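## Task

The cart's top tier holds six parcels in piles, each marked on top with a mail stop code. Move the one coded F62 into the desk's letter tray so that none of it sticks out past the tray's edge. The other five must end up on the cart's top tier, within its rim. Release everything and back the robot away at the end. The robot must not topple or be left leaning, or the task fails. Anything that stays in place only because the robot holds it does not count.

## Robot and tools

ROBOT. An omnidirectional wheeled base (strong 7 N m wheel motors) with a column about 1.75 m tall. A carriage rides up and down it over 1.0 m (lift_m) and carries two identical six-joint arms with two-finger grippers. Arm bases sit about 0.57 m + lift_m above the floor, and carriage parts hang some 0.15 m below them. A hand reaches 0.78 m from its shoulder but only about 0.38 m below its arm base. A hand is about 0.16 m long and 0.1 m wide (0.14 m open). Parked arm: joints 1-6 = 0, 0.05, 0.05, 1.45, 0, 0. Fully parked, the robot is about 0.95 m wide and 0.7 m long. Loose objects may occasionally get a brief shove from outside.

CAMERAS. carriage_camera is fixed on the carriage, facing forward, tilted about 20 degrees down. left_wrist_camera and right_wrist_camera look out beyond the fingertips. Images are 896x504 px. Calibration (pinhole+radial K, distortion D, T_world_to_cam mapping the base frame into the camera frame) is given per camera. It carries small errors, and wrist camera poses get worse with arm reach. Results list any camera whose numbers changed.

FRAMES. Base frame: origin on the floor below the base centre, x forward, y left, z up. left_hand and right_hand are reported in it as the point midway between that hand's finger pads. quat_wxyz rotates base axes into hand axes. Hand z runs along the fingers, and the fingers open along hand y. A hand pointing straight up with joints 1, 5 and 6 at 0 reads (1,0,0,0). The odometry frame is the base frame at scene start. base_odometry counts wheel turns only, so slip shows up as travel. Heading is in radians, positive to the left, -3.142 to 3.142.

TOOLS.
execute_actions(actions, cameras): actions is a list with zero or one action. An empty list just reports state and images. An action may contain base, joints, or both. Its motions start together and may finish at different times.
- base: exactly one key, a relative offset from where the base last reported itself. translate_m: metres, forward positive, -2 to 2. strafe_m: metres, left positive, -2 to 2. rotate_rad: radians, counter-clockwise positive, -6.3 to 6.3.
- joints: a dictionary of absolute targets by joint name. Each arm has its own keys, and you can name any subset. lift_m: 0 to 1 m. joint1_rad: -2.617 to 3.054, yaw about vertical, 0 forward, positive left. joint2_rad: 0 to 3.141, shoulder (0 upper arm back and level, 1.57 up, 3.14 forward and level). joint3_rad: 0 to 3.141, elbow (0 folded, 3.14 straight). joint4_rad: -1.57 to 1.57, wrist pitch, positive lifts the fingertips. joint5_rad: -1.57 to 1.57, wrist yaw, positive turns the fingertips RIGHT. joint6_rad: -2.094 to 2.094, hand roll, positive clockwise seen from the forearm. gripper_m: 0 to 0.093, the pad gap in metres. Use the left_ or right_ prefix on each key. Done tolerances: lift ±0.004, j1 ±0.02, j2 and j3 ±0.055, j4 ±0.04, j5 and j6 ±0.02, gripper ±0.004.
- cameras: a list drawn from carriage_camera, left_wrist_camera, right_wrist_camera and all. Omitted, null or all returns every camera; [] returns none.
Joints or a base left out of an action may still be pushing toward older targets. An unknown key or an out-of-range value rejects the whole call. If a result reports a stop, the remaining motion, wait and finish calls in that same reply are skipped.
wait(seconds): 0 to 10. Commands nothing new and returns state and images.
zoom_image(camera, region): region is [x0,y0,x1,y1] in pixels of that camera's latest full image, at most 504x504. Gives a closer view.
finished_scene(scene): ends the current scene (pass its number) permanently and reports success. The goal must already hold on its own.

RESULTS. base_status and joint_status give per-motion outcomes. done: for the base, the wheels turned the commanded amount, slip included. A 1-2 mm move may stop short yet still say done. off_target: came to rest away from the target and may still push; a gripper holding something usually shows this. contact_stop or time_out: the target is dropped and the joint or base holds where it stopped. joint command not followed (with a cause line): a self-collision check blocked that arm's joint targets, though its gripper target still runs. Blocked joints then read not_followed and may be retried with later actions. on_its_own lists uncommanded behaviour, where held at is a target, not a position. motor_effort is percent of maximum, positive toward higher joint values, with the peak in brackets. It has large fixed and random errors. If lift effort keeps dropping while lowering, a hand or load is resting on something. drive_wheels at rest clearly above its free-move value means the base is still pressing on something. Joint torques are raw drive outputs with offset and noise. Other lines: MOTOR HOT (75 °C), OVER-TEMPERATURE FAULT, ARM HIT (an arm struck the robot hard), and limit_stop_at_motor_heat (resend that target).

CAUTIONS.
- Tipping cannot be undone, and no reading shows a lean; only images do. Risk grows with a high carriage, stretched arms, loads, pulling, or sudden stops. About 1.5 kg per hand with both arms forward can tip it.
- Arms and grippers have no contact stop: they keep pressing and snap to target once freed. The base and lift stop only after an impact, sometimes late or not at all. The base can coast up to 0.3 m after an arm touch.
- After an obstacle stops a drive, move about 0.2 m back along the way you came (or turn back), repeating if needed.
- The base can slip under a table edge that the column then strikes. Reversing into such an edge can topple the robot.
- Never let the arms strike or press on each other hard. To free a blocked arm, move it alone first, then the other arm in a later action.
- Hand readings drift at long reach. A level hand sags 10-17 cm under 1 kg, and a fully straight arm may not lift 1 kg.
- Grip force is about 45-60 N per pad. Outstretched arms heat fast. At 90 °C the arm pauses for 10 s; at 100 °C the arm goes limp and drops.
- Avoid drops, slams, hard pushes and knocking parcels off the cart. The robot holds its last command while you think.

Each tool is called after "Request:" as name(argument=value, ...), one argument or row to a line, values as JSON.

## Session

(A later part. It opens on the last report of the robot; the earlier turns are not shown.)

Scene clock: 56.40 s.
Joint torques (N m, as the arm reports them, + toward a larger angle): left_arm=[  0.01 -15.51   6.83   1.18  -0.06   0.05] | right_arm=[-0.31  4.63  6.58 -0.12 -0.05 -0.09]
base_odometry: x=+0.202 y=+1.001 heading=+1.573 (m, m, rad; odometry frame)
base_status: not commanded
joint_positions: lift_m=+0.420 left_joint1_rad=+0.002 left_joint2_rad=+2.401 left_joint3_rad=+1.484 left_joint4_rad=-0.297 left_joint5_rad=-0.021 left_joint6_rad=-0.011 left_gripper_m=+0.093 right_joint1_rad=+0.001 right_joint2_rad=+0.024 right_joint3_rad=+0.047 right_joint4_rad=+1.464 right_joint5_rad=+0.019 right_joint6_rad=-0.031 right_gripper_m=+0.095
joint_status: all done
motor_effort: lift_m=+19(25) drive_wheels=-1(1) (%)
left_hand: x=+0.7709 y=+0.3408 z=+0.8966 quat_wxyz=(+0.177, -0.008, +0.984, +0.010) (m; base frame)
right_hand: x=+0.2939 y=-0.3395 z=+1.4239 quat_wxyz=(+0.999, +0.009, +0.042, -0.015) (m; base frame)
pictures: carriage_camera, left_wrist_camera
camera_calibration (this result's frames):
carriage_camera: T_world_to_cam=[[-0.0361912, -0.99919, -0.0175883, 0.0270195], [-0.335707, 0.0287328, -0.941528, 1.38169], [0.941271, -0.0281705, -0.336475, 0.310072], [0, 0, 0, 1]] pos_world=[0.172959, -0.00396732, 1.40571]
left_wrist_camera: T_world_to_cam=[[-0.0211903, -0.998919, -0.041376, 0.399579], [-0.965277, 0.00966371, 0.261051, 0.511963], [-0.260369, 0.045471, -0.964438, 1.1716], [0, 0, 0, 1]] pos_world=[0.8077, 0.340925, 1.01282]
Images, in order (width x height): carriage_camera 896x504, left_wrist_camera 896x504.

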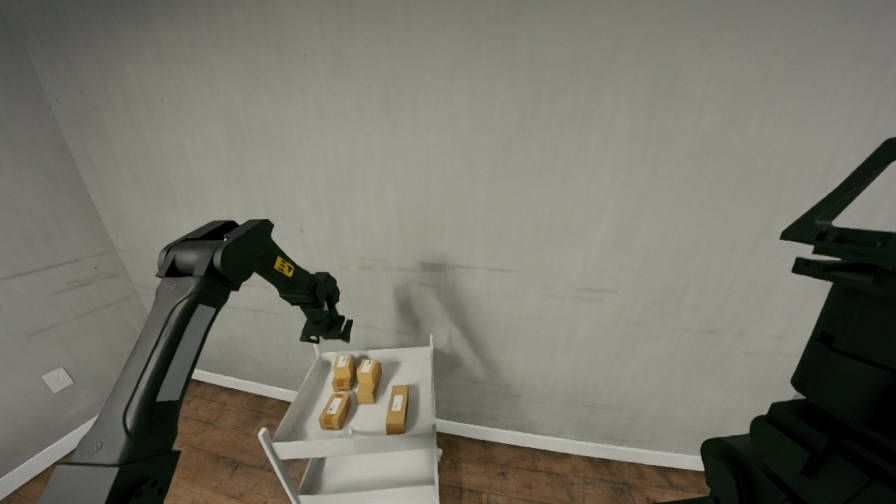

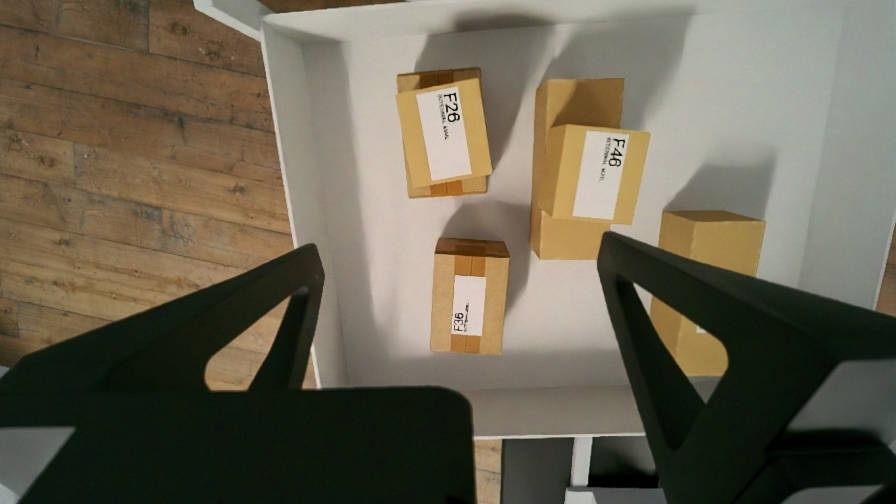

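Request:
execute_actions(
  actions=[
    {"base":{"strafe_m":-0.12}},
  ],
  cameras=["left_wrist_camera"],
)

Scene clock: 59.07 s.
Joint torques (N m, as the arm reports them, + toward a larger angle): left_arm=[  0.08 -15.51   6.84   1.17  -0.06   0.05] | right_arm=[-0.31  4.61  6.55 -0.12 -0.04 -0.1 ]
base_odometry: x=+0.322 y=+1.001 heading=+1.574 (m, m, rad; odometry frame)
base_status: done
joint_positions: lift_m=+0.420 left_joint1_rad=+0.000 left_joint2_rad=+2.401 left_joint3_rad=+1.484 left_joint4_rad=-0.297 left_joint5_rad=-0.021 left_joint6_rad=-0.011 left_gripper_m=+0.093 right_joint1_rad=+0.001 right_joint2_rad=+0.024 right_joint3_rad=+0.047 right_joint4_rad=+1.464 right_joint5_rad=+0.019 right_joint6_rad=-0.031 right_gripper_m=+0.095
joint_status: not commanded
motor_effort: lift_m=+20(20) drive_wheels=+4(13) (%)
left_hand: x=+0.7708 y=+0.3402 z=+0.8966 quat_wxyz=(+0.177, -0.008, +0.984, +0.009) (m; base frame)
right_hand: x=+0.2939 y=-0.3395 z=+1.4239 quat_wxyz=(+0.999, +0.009, +0.042, -0.015) (m; base frame)
pictures: left_wrist_camera
camera_calibration (this result's frames):
left_wrist_camera: T_world_to_cam=[[-0.0223492, -0.998894, -0.0413673, 0.399884], [-0.965165, 0.0107684, 0.261419, 0.511105], [-0.260685, 0.0457688, -0.964339, 1.17162], [0, 0, 0, 1]] pos_world=[0.807662, 0.340314, 1.01277]
Images, in order (width x height): left_wrist_camera 896x504.

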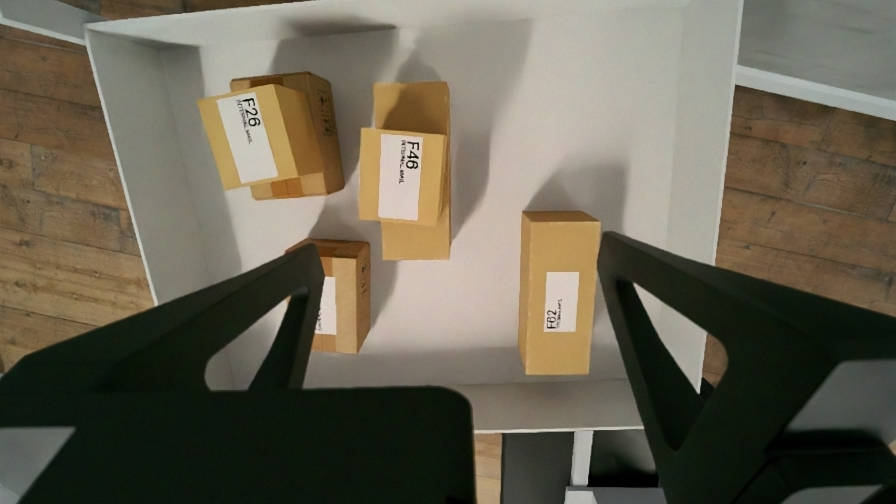

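Request:
execute_actions(
  actions=[
    {"base":{"strafe_m":-0.072},"joints":{"left_joint4_rad":-0.64}},
  ],
  cameras=[],
)

Request:
execute_actions(
  actions=[
    {"joints":{"lift_m":0.245}},
  ],
  cameras=["left_wrist_camera"],
)

Request:
execute_actions(
  actions=[
    {"joints":{"left_gripper_m":0.03}},
  ],
  cameras=[],
)

Request:
execute_actions(
  actions=[
    {"joints":{"lift_m":0.55}},
  ],
  cameras=["left_wrist_camera","carriage_camera"],
)

Scene clock: 63.23 s.
Joint torques (N m, as the arm reports them, + toward a larger angle): left_arm=[  0.19 -14.77   6.03   0.45  -0.07   0.06] | right_arm=[-0.29  4.63  6.53 -0.11 -0.04 -0.09]
base_odometry: x=+0.394 y=+1.001 heading=+1.573 (m, m, rad; odometry frame)
base_status: done
joint_positions: lift_m=+0.420 left_joint1_rad=+0.000 left_joint2_rad=+2.401 left_joint3_rad=+1.484 left_joint4_rad=-0.637 left_joint5_rad=-0.021 left_joint6_rad=-0.011 left_gripper_m=+0.093 right_joint1_rad=+0.001 right_joint2_rad=+0.024 right_joint3_rad=+0.047 right_joint4_rad=+1.464 right_joint5_rad=+0.018 right_joint6_rad=-0.031 right_gripper_m=+0.095
joint_status: all done
motor_effort: lift_m=+20(20) drive_wheels=+3(8) (%)
left_hand: x=+0.6890 y=+0.3398 z=+0.8812 quat_wxyz=(+0.008, -0.006, +1.000, +0.011) (m; base frame)
right_hand: x=+0.2939 y=-0.3395 z=+1.4239 quat_wxyz=(+0.999, +0.009, +0.042, -0.015) (m; base frame)
pictures: none
No camera images: the call's "cameras" was empty. Leave "cameras" out to get every camera's image.

Scene clock: 64.47 s.
Joint torques (N m, as the arm reports them, + toward a larger angle): left_arm=[  0.19 -14.8    6.07   0.45  -0.07   0.04] | right_arm=[-0.29  4.67  6.58 -0.12 -0.04 -0.1 ]
base_odometry: x=+0.394 y=+1.001 heading=+1.573 (m, m, rad; odometry frame)
base_status: not commanded
joint_positions: lift_m=+0.245 left_joint1_rad=+0.000 left_joint2_rad=+2.401 left_joint3_rad=+1.484 left_joint4_rad=-0.640 left_joint5_rad=-0.021 left_joint6_rad=-0.011 left_gripper_m=+0.093 right_joint1_rad=+0.001 right_joint2_rad=+0.024 right_joint3_rad=+0.047 right_joint4_rad=+1.464 right_joint5_rad=+0.018 right_joint6_rad=-0.031 right_gripper_m=+0.095
joint_status: all done
motor_effort: lift_m=+22(22) drive_wheels=+6(6) (%)
left_hand: x=+0.6884 y=+0.3398 z=+0.7062 quat_wxyz=(+0.007, -0.006, +1.000, +0.011) (m; base frame)
right_hand: x=+0.2939 y=-0.3395 z=+1.2487 quat_wxyz=(+0.999, +0.009, +0.042, -0.015) (m; base frame)
pictures: left_wrist_camera
camera_calibration (this result's frames):
left_wrist_camera: T_world_to_cam=[[-0.0356947, -0.998873, -0.0312961, 0.391879], [-0.821048, 0.0114579, 0.570744, 0.163411], [-0.569742, 0.0460681, -0.820531, 1.07761], [0, 0, 0, 1]] pos_world=[0.762118, 0.339922, 0.803214]
Images, in order (width x height): left_wrist_camera 896x504.

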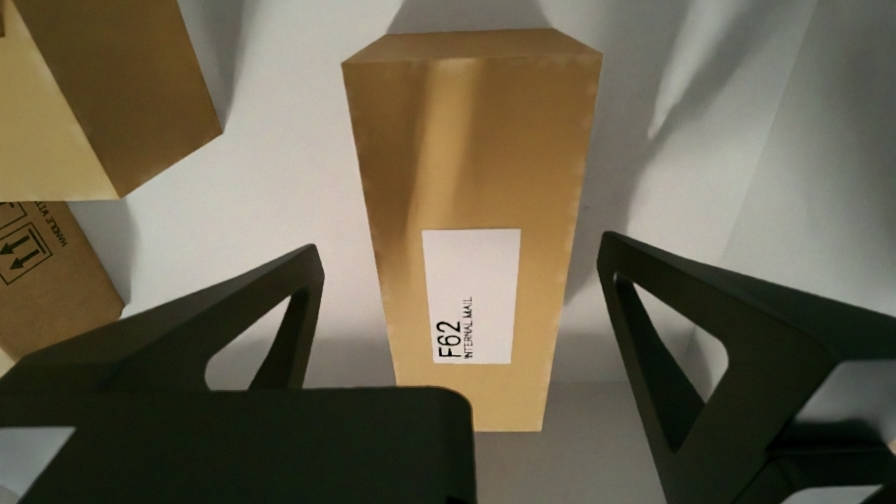

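Scene clock: 65.10 s.
Joint torques (N m, as the arm reports them, + toward a larger angle): left_arm=[  0.16 -14.76   6.08   0.48  -0.08   0.04] | right_arm=[-0.28  4.67  6.55 -0.11 -0.04 -0.09]
base_odometry: x=+0.394 y=+1.001 heading=+1.573 (m, m, rad; odometry frame)
base_status: not commanded
joint_positions: lift_m=+0.245 left_joint1_rad=+0.000 left_joint2_rad=+2.401 left_joint3_rad=+1.484 left_joint4_rad=-0.640 left_joint5_rad=-0.020 left_joint6_rad=-0.011 left_gripper_m=+0.051 right_joint1_rad=+0.001 right_joint2_rad=+0.024 right_joint3_rad=+0.047 right_joint4_rad=+1.464 right_joint5_rad=+0.018 right_joint6_rad=-0.031 right_gripper_m=+0.095
joint_status: left_gripper_m off_target (ended at +0.051, target +0.030)
motor_effort: lift_m=+21(21) drive_wheels=+5(2) (%)
left_hand: x=+0.6884 y=+0.3397 z=+0.7061 quat_wxyz=(+0.007, -0.006, +1.000, +0.010) (m; base frame)
right_hand: x=+0.2939 y=-0.3395 z=+1.2487 quat_wxyz=(+0.999, +0.009, +0.042, -0.015) (m; base frame)
pictures: none
No camera images: the call's "cameras" was empty. Leave "cameras" out to get every camera's image.

Scene clock: 66.87 s.
Joint torques (N m, as the arm reports them, + toward a larger angle): left_arm=[  0.19 -14.99   5.93   0.45  -0.07   0.05] | right_arm=[-0.26  4.64  6.55 -0.13 -0.04 -0.1 ]
base_odometry: x=+0.394 y=+1.001 heading=+1.573 (m, m, rad; odometry frame)
base_status: not commanded
joint_positions: lift_m=+0.550 left_joint1_rad=+0.000 left_joint2_rad=+2.404 left_joint3_rad=+1.484 left_joint4_rad=-0.640 left_joint5_rad=-0.020 left_joint6_rad=-0.011 left_gripper_m=+0.051 right_joint1_rad=+0.001 right_joint2_rad=+0.024 right_joint3_rad=+0.047 right_joint4_rad=+1.464 right_joint5_rad=+0.018 right_joint6_rad=-0.031 right_gripper_m=+0.095
joint_status: all done
motor_effort: lift_m=+20(24) drive_wheels=+3(1) (%)
left_hand: x=+0.6879 y=+0.3397 z=+1.0102 quat_wxyz=(+0.006, -0.006, +1.000, +0.010) (m; base frame)
right_hand: x=+0.2938 y=-0.3395 z=+1.5538 quat_wxyz=(+0.999, +0.009, +0.042, -0.015) (m; base frame)
pictures: carriage_camera, left_wrist_camera
camera_calibration (this result's frames):
carriage_camera: T_world_to_cam=[[-0.0361912, -0.99919, -0.0175883, 0.0293056], [-0.335707, 0.0287328, -0.941528, 1.50407], [0.941271, -0.0281705, -0.336475, 0.353807], [0, 0, 0, 1]] pos_world=[0.172959, -0.00396732, 1.53569]
left_wrist_camera: T_world_to_cam=[[-0.0357631, -0.998896, -0.0304665, 0.400467], [-0.819958, 0.0119013, 0.572301, -0.0129471], [-0.571306, 0.0454484, -0.819478, 1.3271], [0, 0, 0, 1]] pos_world=[0.761886, 0.339864, 1.10714]
Images, in order (width x height): carriage_camera 896x504, left_wrist_camera 896x504.

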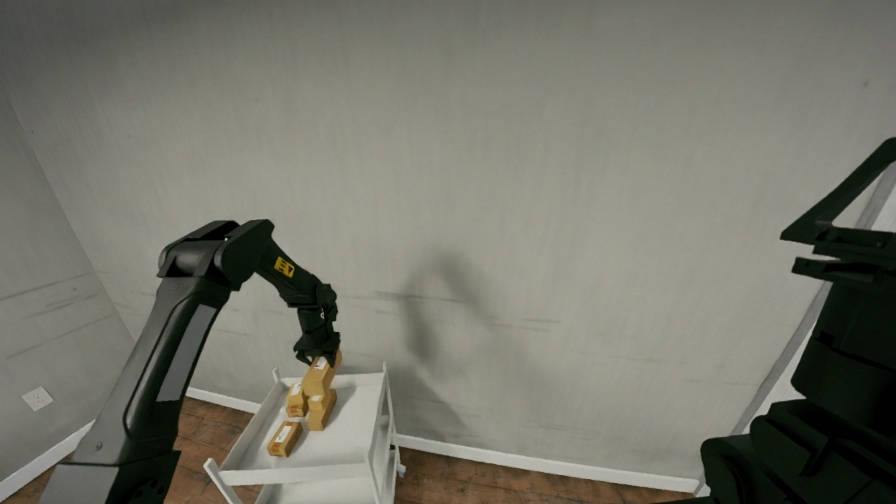

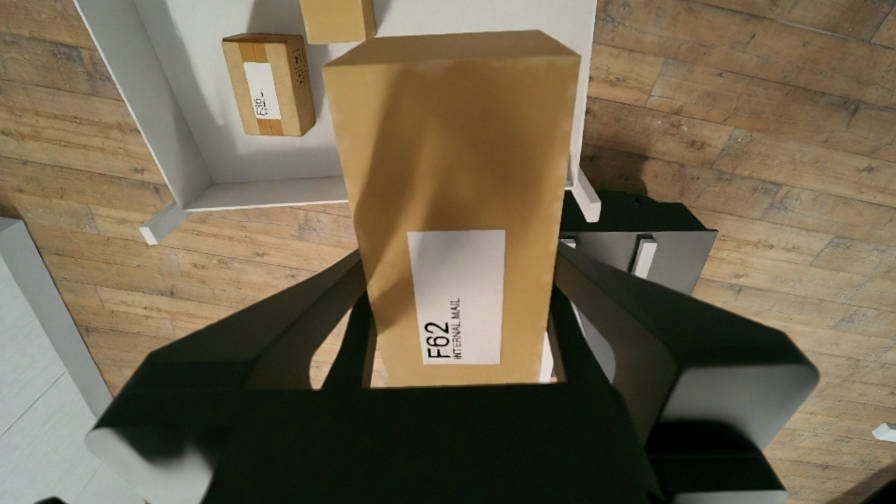

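Request:
execute_actions(
  actions=[
    {"base":{"translate_m":-1.75},"joints":{"lift_m":0.7}},
  ],
  cameras=[],
)

Request:
execute_actions(
  actions=[
    {"base":{"rotate_rad":-1.573}},
  ],
  cameras=[],
)

Request:
execute_actions(
  actions=[
    {"base":{"translate_m":0.9}},
  ],
  cameras=["carriage_camera"],
)

Scene clock: 75.77 s.
Joint torques (N m, as the arm reports them, + toward a larger angle): left_arm=[  0.2  -15.12   6.03   0.47  -0.08   0.05] | right_arm=[-0.28  4.66  6.57 -0.08 -0.04 -0.09]
base_odometry: x=+0.399 y=-0.749 heading=+1.573 (m, m, rad; odometry frame)
base_status: done
joint_positions: lift_m=+0.700 left_joint1_rad=+0.000 left_joint2_rad=+2.405 left_joint3_rad=+1.484 left_joint4_rad=-0.639 left_joint5_rad=-0.020 left_joint6_rad=-0.011 left_gripper_m=+0.051 right_joint1_rad=+0.001 right_joint2_rad=+0.024 right_joint3_rad=+0.047 right_joint4_rad=+1.463 right_joint5_rad=+0.018 right_joint6_rad=-0.031 right_gripper_m=+0.095
joint_status: all done
motor_effort: lift_m=+20(25) drive_wheels=+0(13) (%)
left_hand: x=+0.6879 y=+0.3397 z=+1.1598 quat_wxyz=(+0.006, -0.005, +1.000, +0.010) (m; base frame)
right_hand: x=+0.2941 y=-0.3395 z=+1.7038 quat_wxyz=(+0.999, +0.009, +0.042, -0.015) (m; base frame)
pictures: none
No camera images: the call's "cameras" was empty. Leave "cameras" out to get every camera's image.

Scene clock: 78.87 s.
Joint torques (N m, as the arm reports them, + toward a larger angle): left_arm=[ -0.1  -15.16   6.01   0.38  -0.09   0.05] | right_arm=[-0.29  4.68  6.63 -0.11 -0.04 -0.09]
base_odometry: x=+0.399 y=-0.749 heading=+0.001 (m, m, rad; odometry frame)
base_status: done
joint_positions: lift_m=+0.700 left_joint1_rad=+0.003 left_joint2_rad=+2.405 left_joint3_rad=+1.484 left_joint4_rad=-0.632 left_joint5_rad=-0.020 left_joint6_rad=-0.011 left_gripper_m=+0.051 right_joint1_rad=+0.001 right_joint2_rad=+0.024 right_joint3_rad=+0.047 right_joint4_rad=+1.463 right_joint5_rad=+0.019 right_joint6_rad=-0.031 right_gripper_m=+0.095
joint_status: not commanded
motor_effort: lift_m=+19(19) drive_wheels=+8(19) (%)
left_hand: x=+0.6895 y=+0.3411 z=+1.1598 quat_wxyz=(+0.009, -0.007, +1.000, +0.010) (m; base frame)
right_hand: x=+0.2941 y=-0.3395 z=+1.7038 quat_wxyz=(+0.999, +0.009, +0.042, -0.015) (m; base frame)
pictures: none
No camera images: the call's "cameras" was empty. Leave "cameras" out to get every camera's image.

Scene clock: 82.93 s.
Joint torques (N m, as the arm reports them, + toward a larger angle): left_arm=[ -0.08 -15.18   6.06   0.42  -0.09   0.04] | right_arm=[-0.29  4.61  6.51 -0.1  -0.05 -0.09]
base_odometry: x=+1.299 y=-0.750 heading=-0.001 (m, m, rad; odometry frame)
base_status: done
joint_positions: lift_m=+0.700 left_joint1_rad=+0.003 left_joint2_rad=+2.405 left_joint3_rad=+1.484 left_joint4_rad=-0.637 left_joint5_rad=-0.020 left_joint6_rad=-0.011 left_gripper_m=+0.051 right_joint1_rad=+0.001 right_joint2_rad=+0.024 right_joint3_rad=+0.047 right_joint4_rad=+1.462 right_joint5_rad=+0.019 right_joint6_rad=-0.031 right_gripper_m=+0.095
joint_status: not commanded
motor_effort: lift_m=+20(19) drive_wheels=-10(30) (%)
left_hand: x=+0.6882 y=+0.3411 z=+1.1598 quat_wxyz=(+0.006, -0.007, +1.000, +0.010) (m; base frame)
right_hand: x=+0.2944 y=-0.3395 z=+1.7038 quat_wxyz=(+0.999, +0.009, +0.043, -0.015) (m; base frame)
pictures: carriage_camera
camera_calibration (this result's frames):
carriage_camera: T_world_to_cam=[[-0.0361912, -0.99919, -0.0175883, 0.0319441], [-0.335707, 0.0287328, -0.941528, 1.64532], [0.941271, -0.0281705, -0.336475, 0.404284], [0, 0, 0, 1]] pos_world=[0.172959, -0.00396732, 1.6857]
Images, in order (width x height): carriage_camera 896x504.

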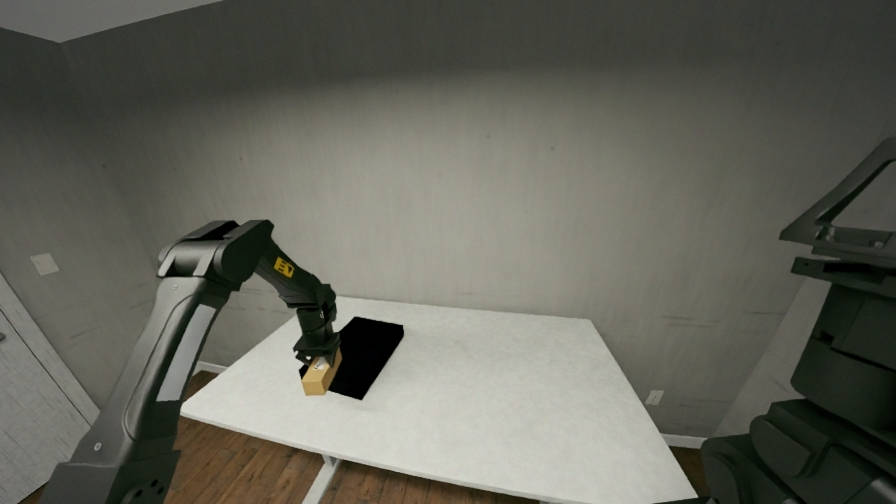

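Request:
execute_actions(
  actions=[
    {"base":{"translate_m":0.25}},
  ],
  cameras=["carriage_camera","left_wrist_camera"],
)

Scene clock: 87.73 s.
Joint torques (N m, as the arm reports them, + toward a larger angle): left_arm=[ -0.1  -15.17   6.04   0.46  -0.09   0.05] | right_arm=[-0.26  4.68  6.57 -0.12 -0.05 -0.1 ]
base_odometry: x=+1.549 y=-0.750 heading=-0.002 (m, m, rad; odometry frame)
base_status: done
joint_positions: lift_m=+0.700 left_joint1_rad=+0.002 left_joint2_rad=+2.405 left_joint3_rad=+1.484 left_joint4_rad=-0.638 left_joint5_rad=-0.020 left_joint6_rad=-0.011 left_gripper_m=+0.051 right_joint1_rad=+0.001 right_joint2_rad=+0.024 right_joint3_rad=+0.047 right_joint4_rad=+1.463 right_joint5_rad=+0.019 right_joint6_rad=-0.031 right_gripper_m=+0.095
joint_status: not commanded
motor_effort: lift_m=+20(20) drive_wheels=-9(22) (%)
left_hand: x=+0.6881 y=+0.3408 z=+1.1598 quat_wxyz=(+0.006, -0.007, +1.000, +0.010) (m; base frame)
right_hand: x=+0.2942 y=-0.3395 z=+1.7038 quat_wxyz=(+0.999, +0.009, +0.043, -0.015) (m; base frame)
pictures: carriage_camera, left_wrist_camera
camera_calibration (this result's frames):
carriage_camera: T_world_to_cam=[[-0.0361912, -0.99919, -0.0175883, 0.0319441], [-0.335707, 0.0287328, -0.941528, 1.64532], [0.941271, -0.0281705, -0.336475, 0.404284], [0, 0, 0, 1]] pos_world=[0.172959, -0.00396732, 1.6857]
left_wrist_camera: T_world_to_cam=[[-0.0330723, -0.998988, -0.0304935, 0.404347], [-0.820423, 0.00971071, 0.571675, -0.0966043], [-0.5708, 0.0439242, -0.819913, 1.45041], [0, 0, 0, 1]] pos_world=[0.76201, 0.341168, 1.25677]
Images, in order (width x height): carriage_camera 896x504, left_wrist_camera 896x504.

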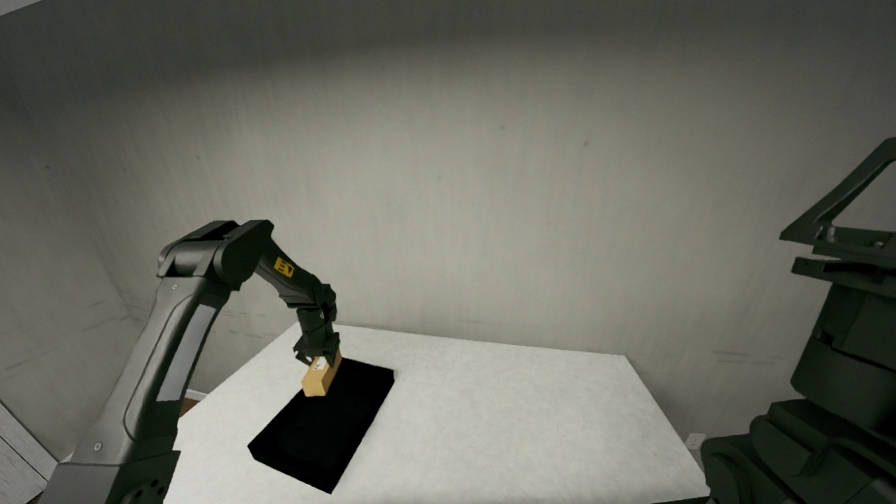

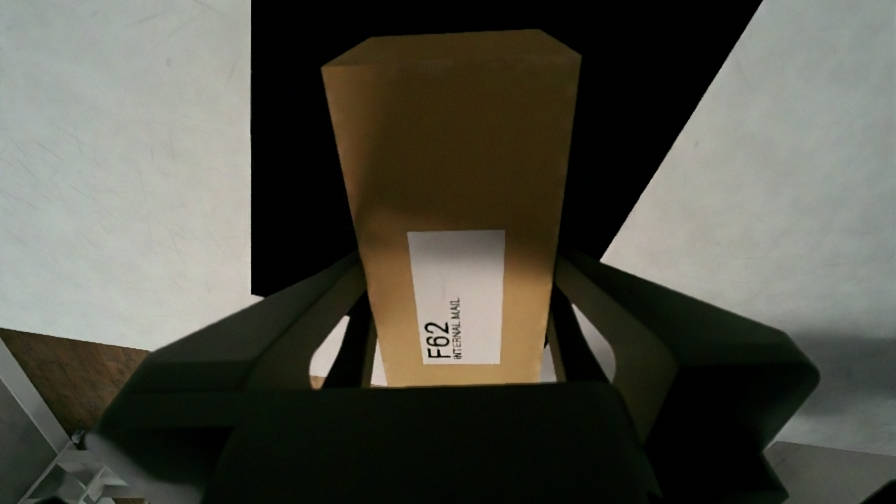

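Request:
execute_actions(
  actions=[
    {"base":{"translate_m":0.08},"joints":{"left_joint1_rad":0.12}},
  ],
  cameras=[],
)

Request:
execute_actions(
  actions=[
    {"joints":{"lift_m":0.53}},
  ],
  cameras=["carriage_camera","left_wrist_camera"],
)

Scene clock: 93.93 s.
Joint torques (N m, as the arm reports them, + toward a larger angle): left_arm=[ -0.39 -15.12   6.08   0.43  -0.06   0.06] | right_arm=[-0.22  4.67  6.58 -0.09 -0.05 -0.1 ]
base_odometry: x=+1.629 y=-0.751 heading=-0.003 (m, m, rad; odometry frame)
base_status: done
joint_positions: lift_m=+0.700 left_joint1_rad=+0.127 left_joint2_rad=+2.405 left_joint3_rad=+1.484 left_joint4_rad=-0.638 left_joint5_rad=-0.023 left_joint6_rad=-0.011 left_gripper_m=+0.051 right_joint1_rad=+0.001 right_joint2_rad=+0.024 right_joint3_rad=+0.047 right_joint4_rad=+1.463 right_joint5_rad=+0.019 right_joint6_rad=-0.031 right_gripper_m=+0.095
joint_status: all done
motor_effort: lift_m=+20(19) drive_wheels=+13(19) (%)
left_hand: x=+0.6842 y=+0.3927 z=+1.1598 quat_wxyz=(+0.005, -0.069, +0.998, +0.012) (m; base frame)
right_hand: x=+0.2941 y=-0.3395 z=+1.7038 quat_wxyz=(+0.999, +0.009, +0.043, -0.015) (m; base frame)
pictures: none
No camera images: the call's "cameras" was empty. Leave "cameras" out to get every camera's image.

Scene clock: 95.13 s.
Joint torques (N m, as the arm reports them, + toward a larger angle): left_arm=[ -0.41 -13.66   6.17   0.57  -0.05   0.04] | right_arm=[-0.29  4.56  6.52 -0.11 -0.06 -0.09]
base_odometry: x=+1.629 y=-0.751 heading=-0.003 (m, m, rad; odometry frame)
base_status: not commanded
joint_positions: lift_m=+0.530 left_joint1_rad=+0.127 left_joint2_rad=+2.390 left_joint3_rad=+1.484 left_joint4_rad=-0.645 left_joint5_rad=-0.023 left_joint6_rad=-0.011 left_gripper_m=+0.051 right_joint1_rad=+0.001 right_joint2_rad=+0.024 right_joint3_rad=+0.047 right_joint4_rad=+1.464 right_joint5_rad=+0.019 right_joint6_rad=-0.031 right_gripper_m=+0.095
joint_status: all done
motor_effort: lift_m=+21(20) drive_wheels=+10(10) (%)
left_hand: x=+0.6858 y=+0.3929 z=+0.9958 quat_wxyz=(+0.009, -0.069, +0.998, +0.012) (m; base frame)
right_hand: x=+0.2939 y=-0.3395 z=+1.5338 quat_wxyz=(+0.999, +0.009, +0.042, -0.015) (m; base frame)
pictures: carriage_camera, left_wrist_camera
camera_calibration (this result's frames):
carriage_camera: T_world_to_cam=[[-0.0361912, -0.99919, -0.0175883, 0.0289537], [-0.335707, 0.0287328, -0.941528, 1.48523], [0.941271, -0.0281705, -0.336475, 0.347074], [0, 0, 0, 1]] pos_world=[0.172959, -0.00396732, 1.51568]
left_wrist_camera: T_world_to_cam=[[0.0913658, -0.995269, -0.0330559, 0.36709], [-0.819421, -0.0940026, 0.565431, 0.0410538], [-0.565863, -0.0245744, -0.824133, 1.34006], [0, 0, 0, 1]] pos_world=[0.758394, 0.402143, 1.09331]
Images, in order (width x height): carriage_camera 896x504, left_wrist_camera 896x504.

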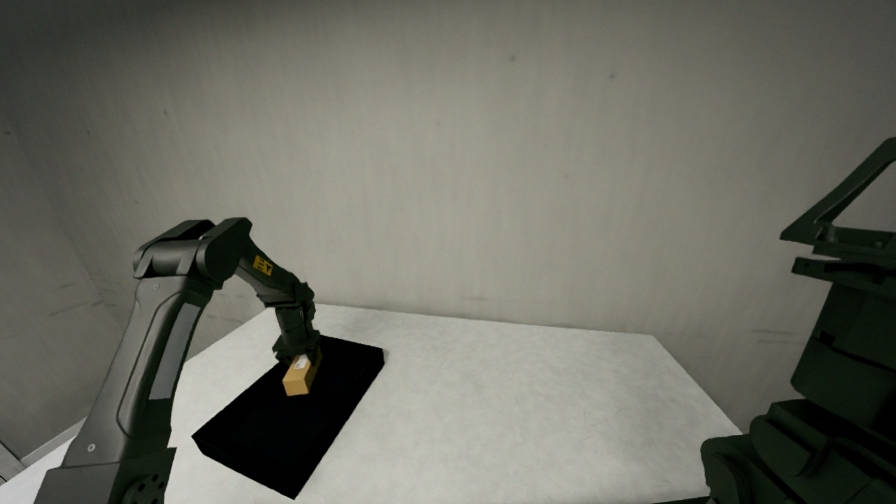

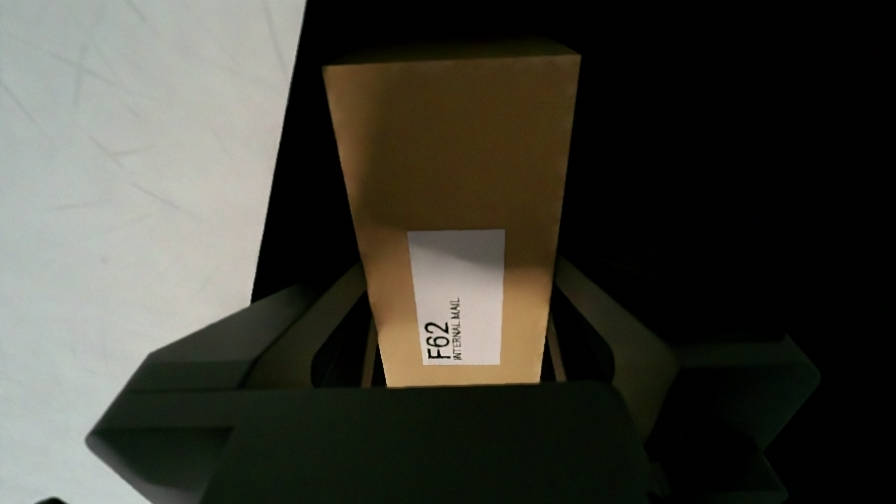

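Request:
execute_actions(
  actions=[
    {"joints":{"lift_m":0.6}},
  ],
  cameras=[],
)

Request:
execute_actions(
  actions=[
    {"joints":{"left_joint1_rad":-0.04}},
  ],
  cameras=[],
)

Request:
execute_actions(
  actions=[
    {"joints":{"lift_m":0.53}},
  ],
  cameras=["carriage_camera","left_wrist_camera"],
)

Scene clock: 97.90 s.
Joint torques (N m, as the arm reports them, + toward a larger angle): left_arm=[ -0.33 -14.88   6.1    0.48  -0.05   0.05] | right_arm=[-0.3   4.63  6.52 -0.11 -0.05 -0.1 ]
base_odometry: x=+1.629 y=-0.751 heading=-0.003 (m, m, rad; odometry frame)
base_status: not commanded
joint_positions: lift_m=+0.600 left_joint1_rad=+0.127 left_joint2_rad=+2.403 left_joint3_rad=+1.484 left_joint4_rad=-0.640 left_joint5_rad=-0.023 left_joint6_rad=-0.011 left_gripper_m=+0.051 right_joint1_rad=+0.001 right_joint2_rad=+0.024 right_joint3_rad=+0.047 right_joint4_rad=+1.464 right_joint5_rad=+0.019 right_joint6_rad=-0.031 right_gripper_m=+0.095
joint_status: all done
motor_effort: lift_m=+20(25) drive_wheels=+11(7) (%)
left_hand: x=+0.6844 y=+0.3927 z=+1.0607 quat_wxyz=(+0.006, -0.069, +0.998, +0.012) (m; base frame)
right_hand: x=+0.2939 y=-0.3395 z=+1.6039 quat_wxyz=(+0.999, +0.009, +0.042, -0.015) (m; base frame)
pictures: none
No camera images: the call's "cameras" was empty. Leave "cameras" out to get every camera's image.

Scene clock: 98.83 s.
Joint torques (N m, as the arm reports them, + toward a larger angle): left_arm=[  0.67 -14.95   6.03   0.46  -0.1    0.06] | right_arm=[-0.27  4.64  6.56 -0.11 -0.05 -0.1 ]
base_odometry: x=+1.629 y=-0.751 heading=-0.003 (m, m, rad; odometry frame)
base_status: not commanded
joint_positions: lift_m=+0.600 left_joint1_rad=-0.047 left_joint2_rad=+2.403 left_joint3_rad=+1.484 left_joint4_rad=-0.640 left_joint5_rad=-0.019 left_joint6_rad=-0.011 left_gripper_m=+0.051 right_joint1_rad=+0.001 right_joint2_rad=+0.024 right_joint3_rad=+0.047 right_joint4_rad=+1.464 right_joint5_rad=+0.019 right_joint6_rad=-0.031 right_gripper_m=+0.095
joint_status: all done
motor_effort: lift_m=+19(19) drive_wheels=-6(9) (%)
left_hand: x=+0.6879 y=+0.3201 z=+1.0607 quat_wxyz=(+0.007, +0.018, +1.000, +0.009) (m; base frame)
right_hand: x=+0.2939 y=-0.3395 z=+1.6039 quat_wxyz=(+0.999, +0.009, +0.042, -0.015) (m; base frame)
pictures: none
No camera images: the call's "cameras" was empty. Leave "cameras" out to get every camera's image.

Scene clock: 99.63 s.
Joint torques (N m, as the arm reports them, + toward a larger angle): left_arm=[  0.69 -13.67   6.13   0.54  -0.08   0.04] | right_arm=[-0.27  4.6   6.57 -0.12 -0.06 -0.1 ]
base_odometry: x=+1.629 y=-0.751 heading=-0.003 (m, m, rad; odometry frame)
base_status: not commanded
joint_positions: lift_m=+0.530 left_joint1_rad=-0.047 left_joint2_rad=+2.390 left_joint3_rad=+1.484 left_joint4_rad=-0.645 left_joint5_rad=-0.019 left_joint6_rad=-0.011 left_gripper_m=+0.051 right_joint1_rad=+0.001 right_joint2_rad=+0.024 right_joint3_rad=+0.047 right_joint4_rad=+1.465 right_joint5_rad=+0.019 right_joint6_rad=-0.031 right_gripper_m=+0.095
joint_status: all done
motor_effort: lift_m=+20(22) drive_wheels=+10(12) (%)
left_hand: x=+0.6895 y=+0.3201 z=+0.9956 quat_wxyz=(+0.010, +0.018, +1.000, +0.009) (m; base frame)
right_hand: x=+0.2937 y=-0.3396 z=+1.5338 quat_wxyz=(+0.999, +0.009, +0.042, -0.015) (m; base frame)
pictures: carriage_camera, left_wrist_camera
camera_calibration (this result's frames):
carriage_camera: T_world_to_cam=[[-0.0361912, -0.99919, -0.0175883, 0.0289537], [-0.335707, 0.0287328, -0.941528, 1.48523], [0.941271, -0.0281705, -0.336475, 0.347076], [0, 0, 0, 1]] pos_world=[0.172959, -0.00396732, 1.51568]
left_wrist_camera: T_world_to_cam=[[-0.0823407, -0.996175, -0.0292597, 0.410512], [-0.823435, 0.0514652, 0.565072, -0.00615291], [-0.561405, 0.0706219, -0.824523, 1.30705], [0, 0, 0, 1]] pos_world=[0.76252, 0.316952, 1.09318]
Images, in order (width x height): carriage_camera 896x504, left_wrist_camera 896x504.

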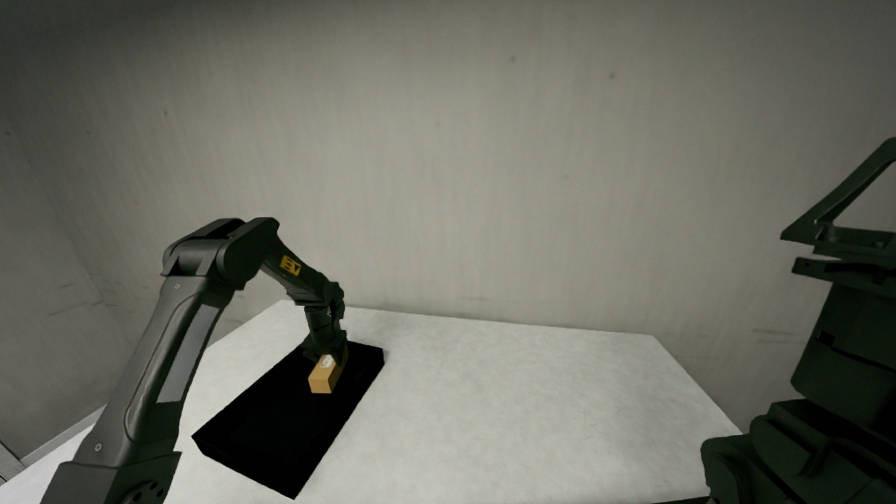

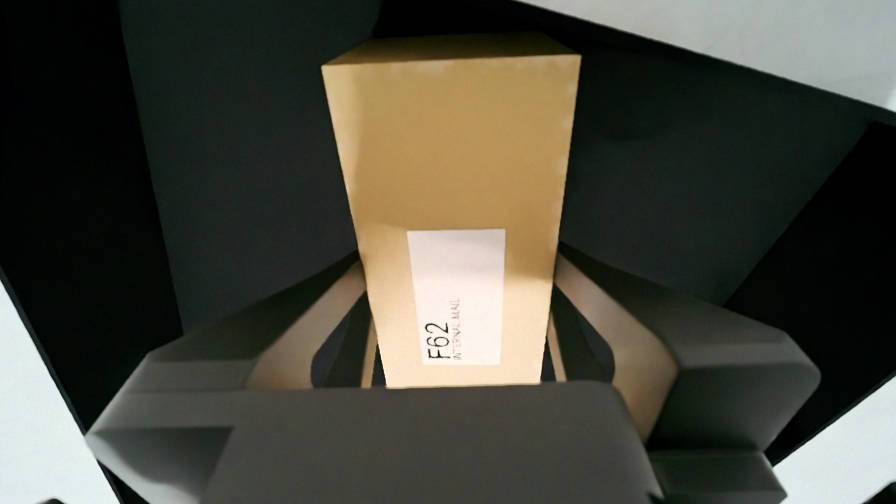

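Request:
execute_actions(
  actions=[
    {"joints":{"lift_m":0.6}},
  ],
  cameras=[],
)

Request:
execute_actions(
  actions=[
    {"base":{"translate_m":-0.09}},
  ],
  cameras=[],
)

Request:
execute_actions(
  actions=[
    {"joints":{"lift_m":0.52}},
  ],
  cameras=["carriage_camera","left_wrist_camera"],
)

Scene clock: 102.47 s.
Joint torques (N m, as the arm reports them, + toward a larger angle): left_arm=[  0.65 -14.9    6.12   0.46  -0.09   0.03] | right_arm=[-0.27  4.64  6.56 -0.11 -0.06 -0.1 ]
base_odometry: x=+1.629 y=-0.751 heading=-0.003 (m, m, rad; odometry frame)
base_status: not commanded
joint_positions: lift_m=+0.600 left_joint1_rad=-0.047 left_joint2_rad=+2.403 left_joint3_rad=+1.484 left_joint4_rad=-0.640 left_joint5_rad=-0.019 left_joint6_rad=-0.011 left_gripper_m=+0.051 right_joint1_rad=+0.001 right_joint2_rad=+0.024 right_joint3_rad=+0.047 right_joint4_rad=+1.465 right_joint5_rad=+0.019 right_joint6_rad=-0.031 right_gripper_m=+0.095
joint_status: all done
motor_effort: lift_m=+20(22) drive_wheels=+11(9) (%)
left_hand: x=+0.6878 y=+0.3202 z=+1.0605 quat_wxyz=(+0.006, +0.018, +1.000, +0.009) (m; base frame)
right_hand: x=+0.2937 y=-0.3396 z=+1.6039 quat_wxyz=(+0.999, +0.009, +0.042, -0.015) (m; base frame)
pictures: none
No camera images: the call's "cameras" was empty. Leave "cameras" out to get every camera's image.

Scene clock: 104.03 s.
Joint torques (N m, as the arm reports them, + toward a larger angle): left_arm=[  0.58 -14.93   6.03   0.49  -0.1    0.05] | right_arm=[-0.25  4.7   6.6  -0.11 -0.04 -0.1 ]
base_odometry: x=+1.539 y=-0.750 heading=-0.002 (m, m, rad; odometry frame)
base_status: done
joint_positions: lift_m=+0.600 left_joint1_rad=-0.046 left_joint2_rad=+2.403 left_joint3_rad=+1.484 left_joint4_rad=-0.642 left_joint5_rad=-0.019 left_joint6_rad=-0.011 left_gripper_m=+0.051 right_joint1_rad=+0.001 right_joint2_rad=+0.024 right_joint3_rad=+0.047 right_joint4_rad=+1.466 right_joint5_rad=+0.019 right_joint6_rad=-0.031 right_gripper_m=+0.095
joint_status: not commanded
motor_effort: lift_m=+20(20) drive_wheels=-11(15) (%)
left_hand: x=+0.6873 y=+0.3207 z=+1.0605 quat_wxyz=(+0.005, +0.017, +1.000, +0.009) (m; base frame)
right_hand: x=+0.2935 y=-0.3396 z=+1.6039 quat_wxyz=(+0.999, +0.009, +0.041, -0.015) (m; base frame)
pictures: none
No camera images: the call's "cameras" was empty. Leave "cameras" out to get every camera's image.

Scene clock: 104.90 s.
Joint torques (N m, as the arm reports them, + toward a larger angle): left_arm=[  0.62 -11.39   6.22   0.76  -0.1    0.05] | right_arm=[-0.29  4.6   6.54 -0.12 -0.05 -0.1 ]
base_odometry: x=+1.539 y=-0.750 heading=-0.002 (m, m, rad; odometry frame)
base_status: not commanded
joint_positions: lift_m=+0.520 left_joint1_rad=-0.045 left_joint2_rad=+2.367 left_joint3_rad=+1.484 left_joint4_rad=-0.662 left_joint5_rad=-0.018 left_joint6_rad=-0.010 left_gripper_m=+0.051 right_joint1_rad=+0.001 right_joint2_rad=+0.024 right_joint3_rad=+0.047 right_joint4_rad=+1.466 right_joint5_rad=+0.019 right_joint6_rad=-0.031 right_gripper_m=+0.095
joint_status: all done
motor_effort: lift_m=+19(19) drive_wheels=-9(9) (%)
left_hand: x=+0.6904 y=+0.3206 z=+0.9948 quat_wxyz=(+0.013, +0.018, +1.000, +0.009) (m; base frame)
right_hand: x=+0.2935 y=-0.3395 z=+1.5240 quat_wxyz=(+0.999, +0.009, +0.041, -0.015) (m; base frame)
pictures: carriage_camera, left_wrist_camera
camera_calibration (this result's frames):
carriage_camera: T_world_to_cam=[[-0.0361912, -0.99919, -0.0175883, 0.02878], [-0.335707, 0.0287328, -0.941528, 1.47594], [0.941271, -0.0281705, -0.336475, 0.343753], [0, 0, 0, 1]] pos_world=[0.172959, -0.00396732, 1.50581]
left_wrist_camera: T_world_to_cam=[[-0.081412, -0.996255, -0.0291149, 0.410331], [-0.826886, 0.0512049, 0.560033, 0.00251426], [-0.556445, 0.0696682, -0.827958, 1.30716], [0, 0, 0, 1]] pos_world=[0.762845, 0.317599, 1.09281]
Images, in order (width x height): carriage_camera 896x504, left_wrist_camera 896x504.

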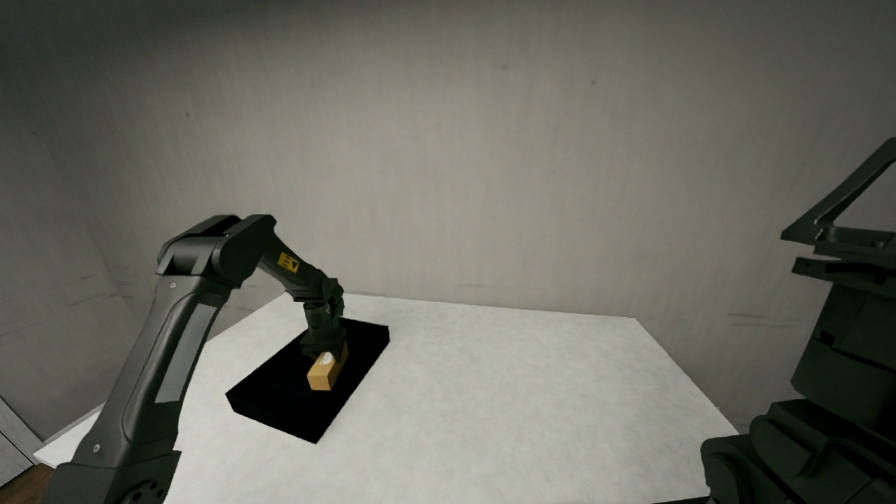

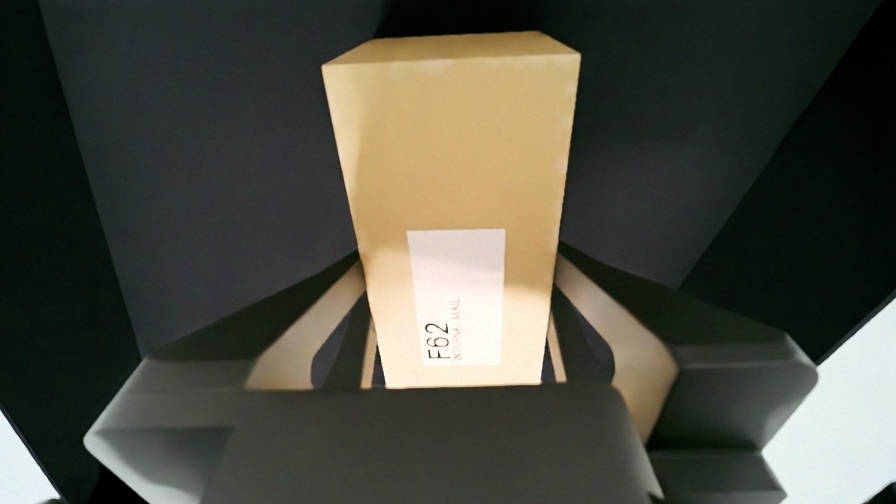

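On the floor. Release.

Request:
execute_actions(
  actions=[
    {"joints":{"left_gripper_m":0.093,"lift_m":0.535}},
  ],
  cameras=[],
)

Request:
execute_actions(
  actions=[
    {"joints":{"lift_m":0.75}},
  ],
  cameras=[],
)

Request:
execute_actions(
  actions=[
    {"base":{"translate_m":-0.4},"joints":{"left_joint4_rad":-0.2}},
  ],
  cameras=["carriage_camera","left_wrist_camera"],
)

Scene clock: 107.77 s.
Joint torques (N m, as the arm reports them, + toward a larger angle): left_arm=[  0.49 -13.36   6.01   0.57  -0.11   0.03] | right_arm=[-0.3   4.61  6.58 -0.13 -0.05 -0.09]
base_odometry: x=+1.539 y=-0.750 heading=-0.002 (m, m, rad; odometry frame)
base_status: not commanded
joint_positions: lift_m=+0.535 left_joint1_rad=-0.045 left_joint2_rad=+2.388 left_joint3_rad=+1.484 left_joint4_rad=-0.646 left_joint5_rad=-0.018 left_joint6_rad=-0.010 left_gripper_m=+0.093 right_joint1_rad=+0.001 right_joint2_rad=+0.024 right_joint3_rad=+0.047 right_joint4_rad=+1.466 right_joint5_rad=+0.019 right_joint6_rad=-0.031 right_gripper_m=+0.095
joint_status: all done
motor_effort: lift_m=+20(23) drive_wheels=-11(12) (%)
left_hand: x=+0.6897 y=+0.3206 z=+1.0015 quat_wxyz=(+0.011, +0.018, +1.000, +0.009) (m; base frame)
right_hand: x=+0.2935 y=-0.3395 z=+1.5389 quat_wxyz=(+0.999, +0.009, +0.041, -0.015) (m; base frame)
pictures: none
No camera images: the call's "cameras" was empty. Leave "cameras" out to get every camera's image.

Scene clock: 109.17 s.
Joint torques (N m, as the arm reports them, + toward a larger angle): left_arm=[  0.54 -14.57   6.06   0.47  -0.09   0.04] | right_arm=[-0.28  4.67  6.58 -0.12 -0.06 -0.1 ]
base_odometry: x=+1.539 y=-0.750 heading=-0.002 (m, m, rad; odometry frame)
base_status: not commanded
joint_positions: lift_m=+0.750 left_joint1_rad=-0.045 left_joint2_rad=+2.399 left_joint3_rad=+1.484 left_joint4_rad=-0.640 left_joint5_rad=-0.018 left_joint6_rad=-0.010 left_gripper_m=+0.093 right_joint1_rad=+0.001 right_joint2_rad=+0.024 right_joint3_rad=+0.047 right_joint4_rad=+1.466 right_joint5_rad=+0.019 right_joint6_rad=-0.031 right_gripper_m=+0.095
joint_status: all done
motor_effort: lift_m=+20(25) drive_wheels=-9(13) (%)
left_hand: x=+0.6889 y=+0.3207 z=+1.2123 quat_wxyz=(+0.009, +0.018, +1.000, +0.009) (m; base frame)
right_hand: x=+0.2935 y=-0.3395 z=+1.7539 quat_wxyz=(+0.999, +0.009, +0.041, -0.015) (m; base frame)
pictures: none
No camera images: the call's "cameras" was empty. Leave "cameras" out to get every camera's image.

Scene clock: 111.97 s.
Joint torques (N m, as the arm reports them, + toward a larger angle): left_arm=[  0.59 -15.31   7.06   1.37  -0.1    0.04] | right_arm=[-0.31  4.56  6.51 -0.15 -0.05 -0.08]
base_odometry: x=+1.139 y=-0.749 heading=-0.003 (m, m, rad; odometry frame)
base_status: done
joint_positions: lift_m=+0.750 left_joint1_rad=-0.045 left_joint2_rad=+2.399 left_joint3_rad=+1.484 left_joint4_rad=-0.199 left_joint5_rad=-0.018 left_joint6_rad=-0.010 left_gripper_m=+0.093 right_joint1_rad=+0.001 right_joint2_rad=+0.024 right_joint3_rad=+0.047 right_joint4_rad=+1.467 right_joint5_rad=+0.019 right_joint6_rad=-0.031 right_gripper_m=+0.095
joint_status: all done
motor_effort: lift_m=+20(19) drive_wheels=-7(22) (%)
left_hand: x=+0.7932 y=+0.3161 z=+1.2375 quat_wxyz=(+0.227, +0.015, +0.974, +0.003) (m; base frame)
right_hand: x=+0.2932 y=-0.3395 z=+1.7539 quat_wxyz=(+0.999, +0.009, +0.041, -0.015) (m; base frame)
pictures: carriage_camera, left_wrist_camera
camera_calibration (this result's frames):
carriage_camera: T_world_to_cam=[[-0.0361912, -0.99919, -0.0175883, 0.0328236], [-0.335707, 0.0287328, -0.941528, 1.69239], [0.941271, -0.0281705, -0.336475, 0.421108], [0, 0, 0, 1]] pos_world=[0.172959, -0.00396732, 1.7357]
left_wrist_camera: T_world_to_cam=[[-0.0655888, -0.996981, -0.0415587, 0.424393], [-0.984911, 0.0579978, 0.163057, 0.566278], [-0.160154, 0.0516263, -0.985741, 1.45218], [0, 0, 0, 1]] pos_world=[0.818141, 0.315298, 1.35678]
Images, in order (width x height): carriage_camera 896x504, left_wrist_camera 896x504.

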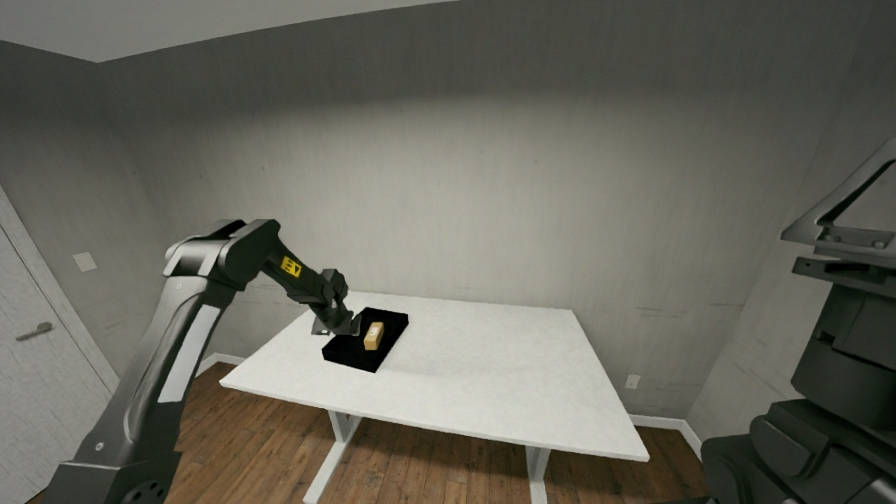

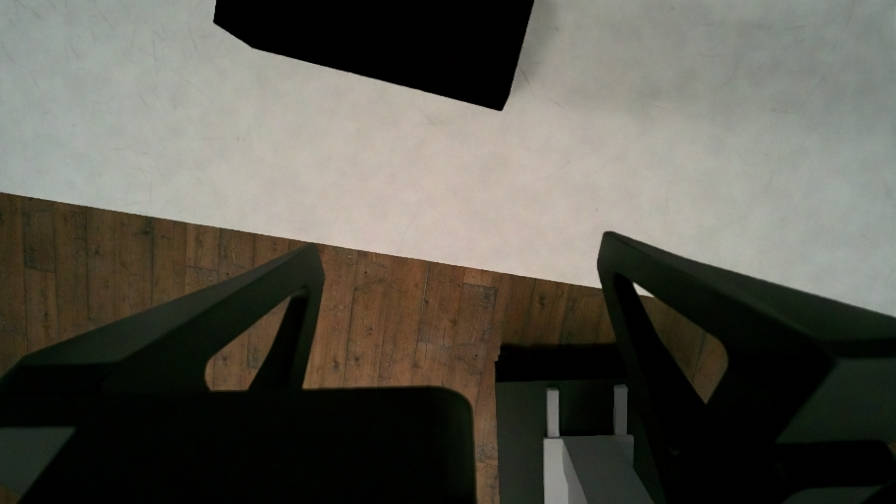

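Request:
finished_scene(
  scene=1,
)

The scene is finished: the task was done.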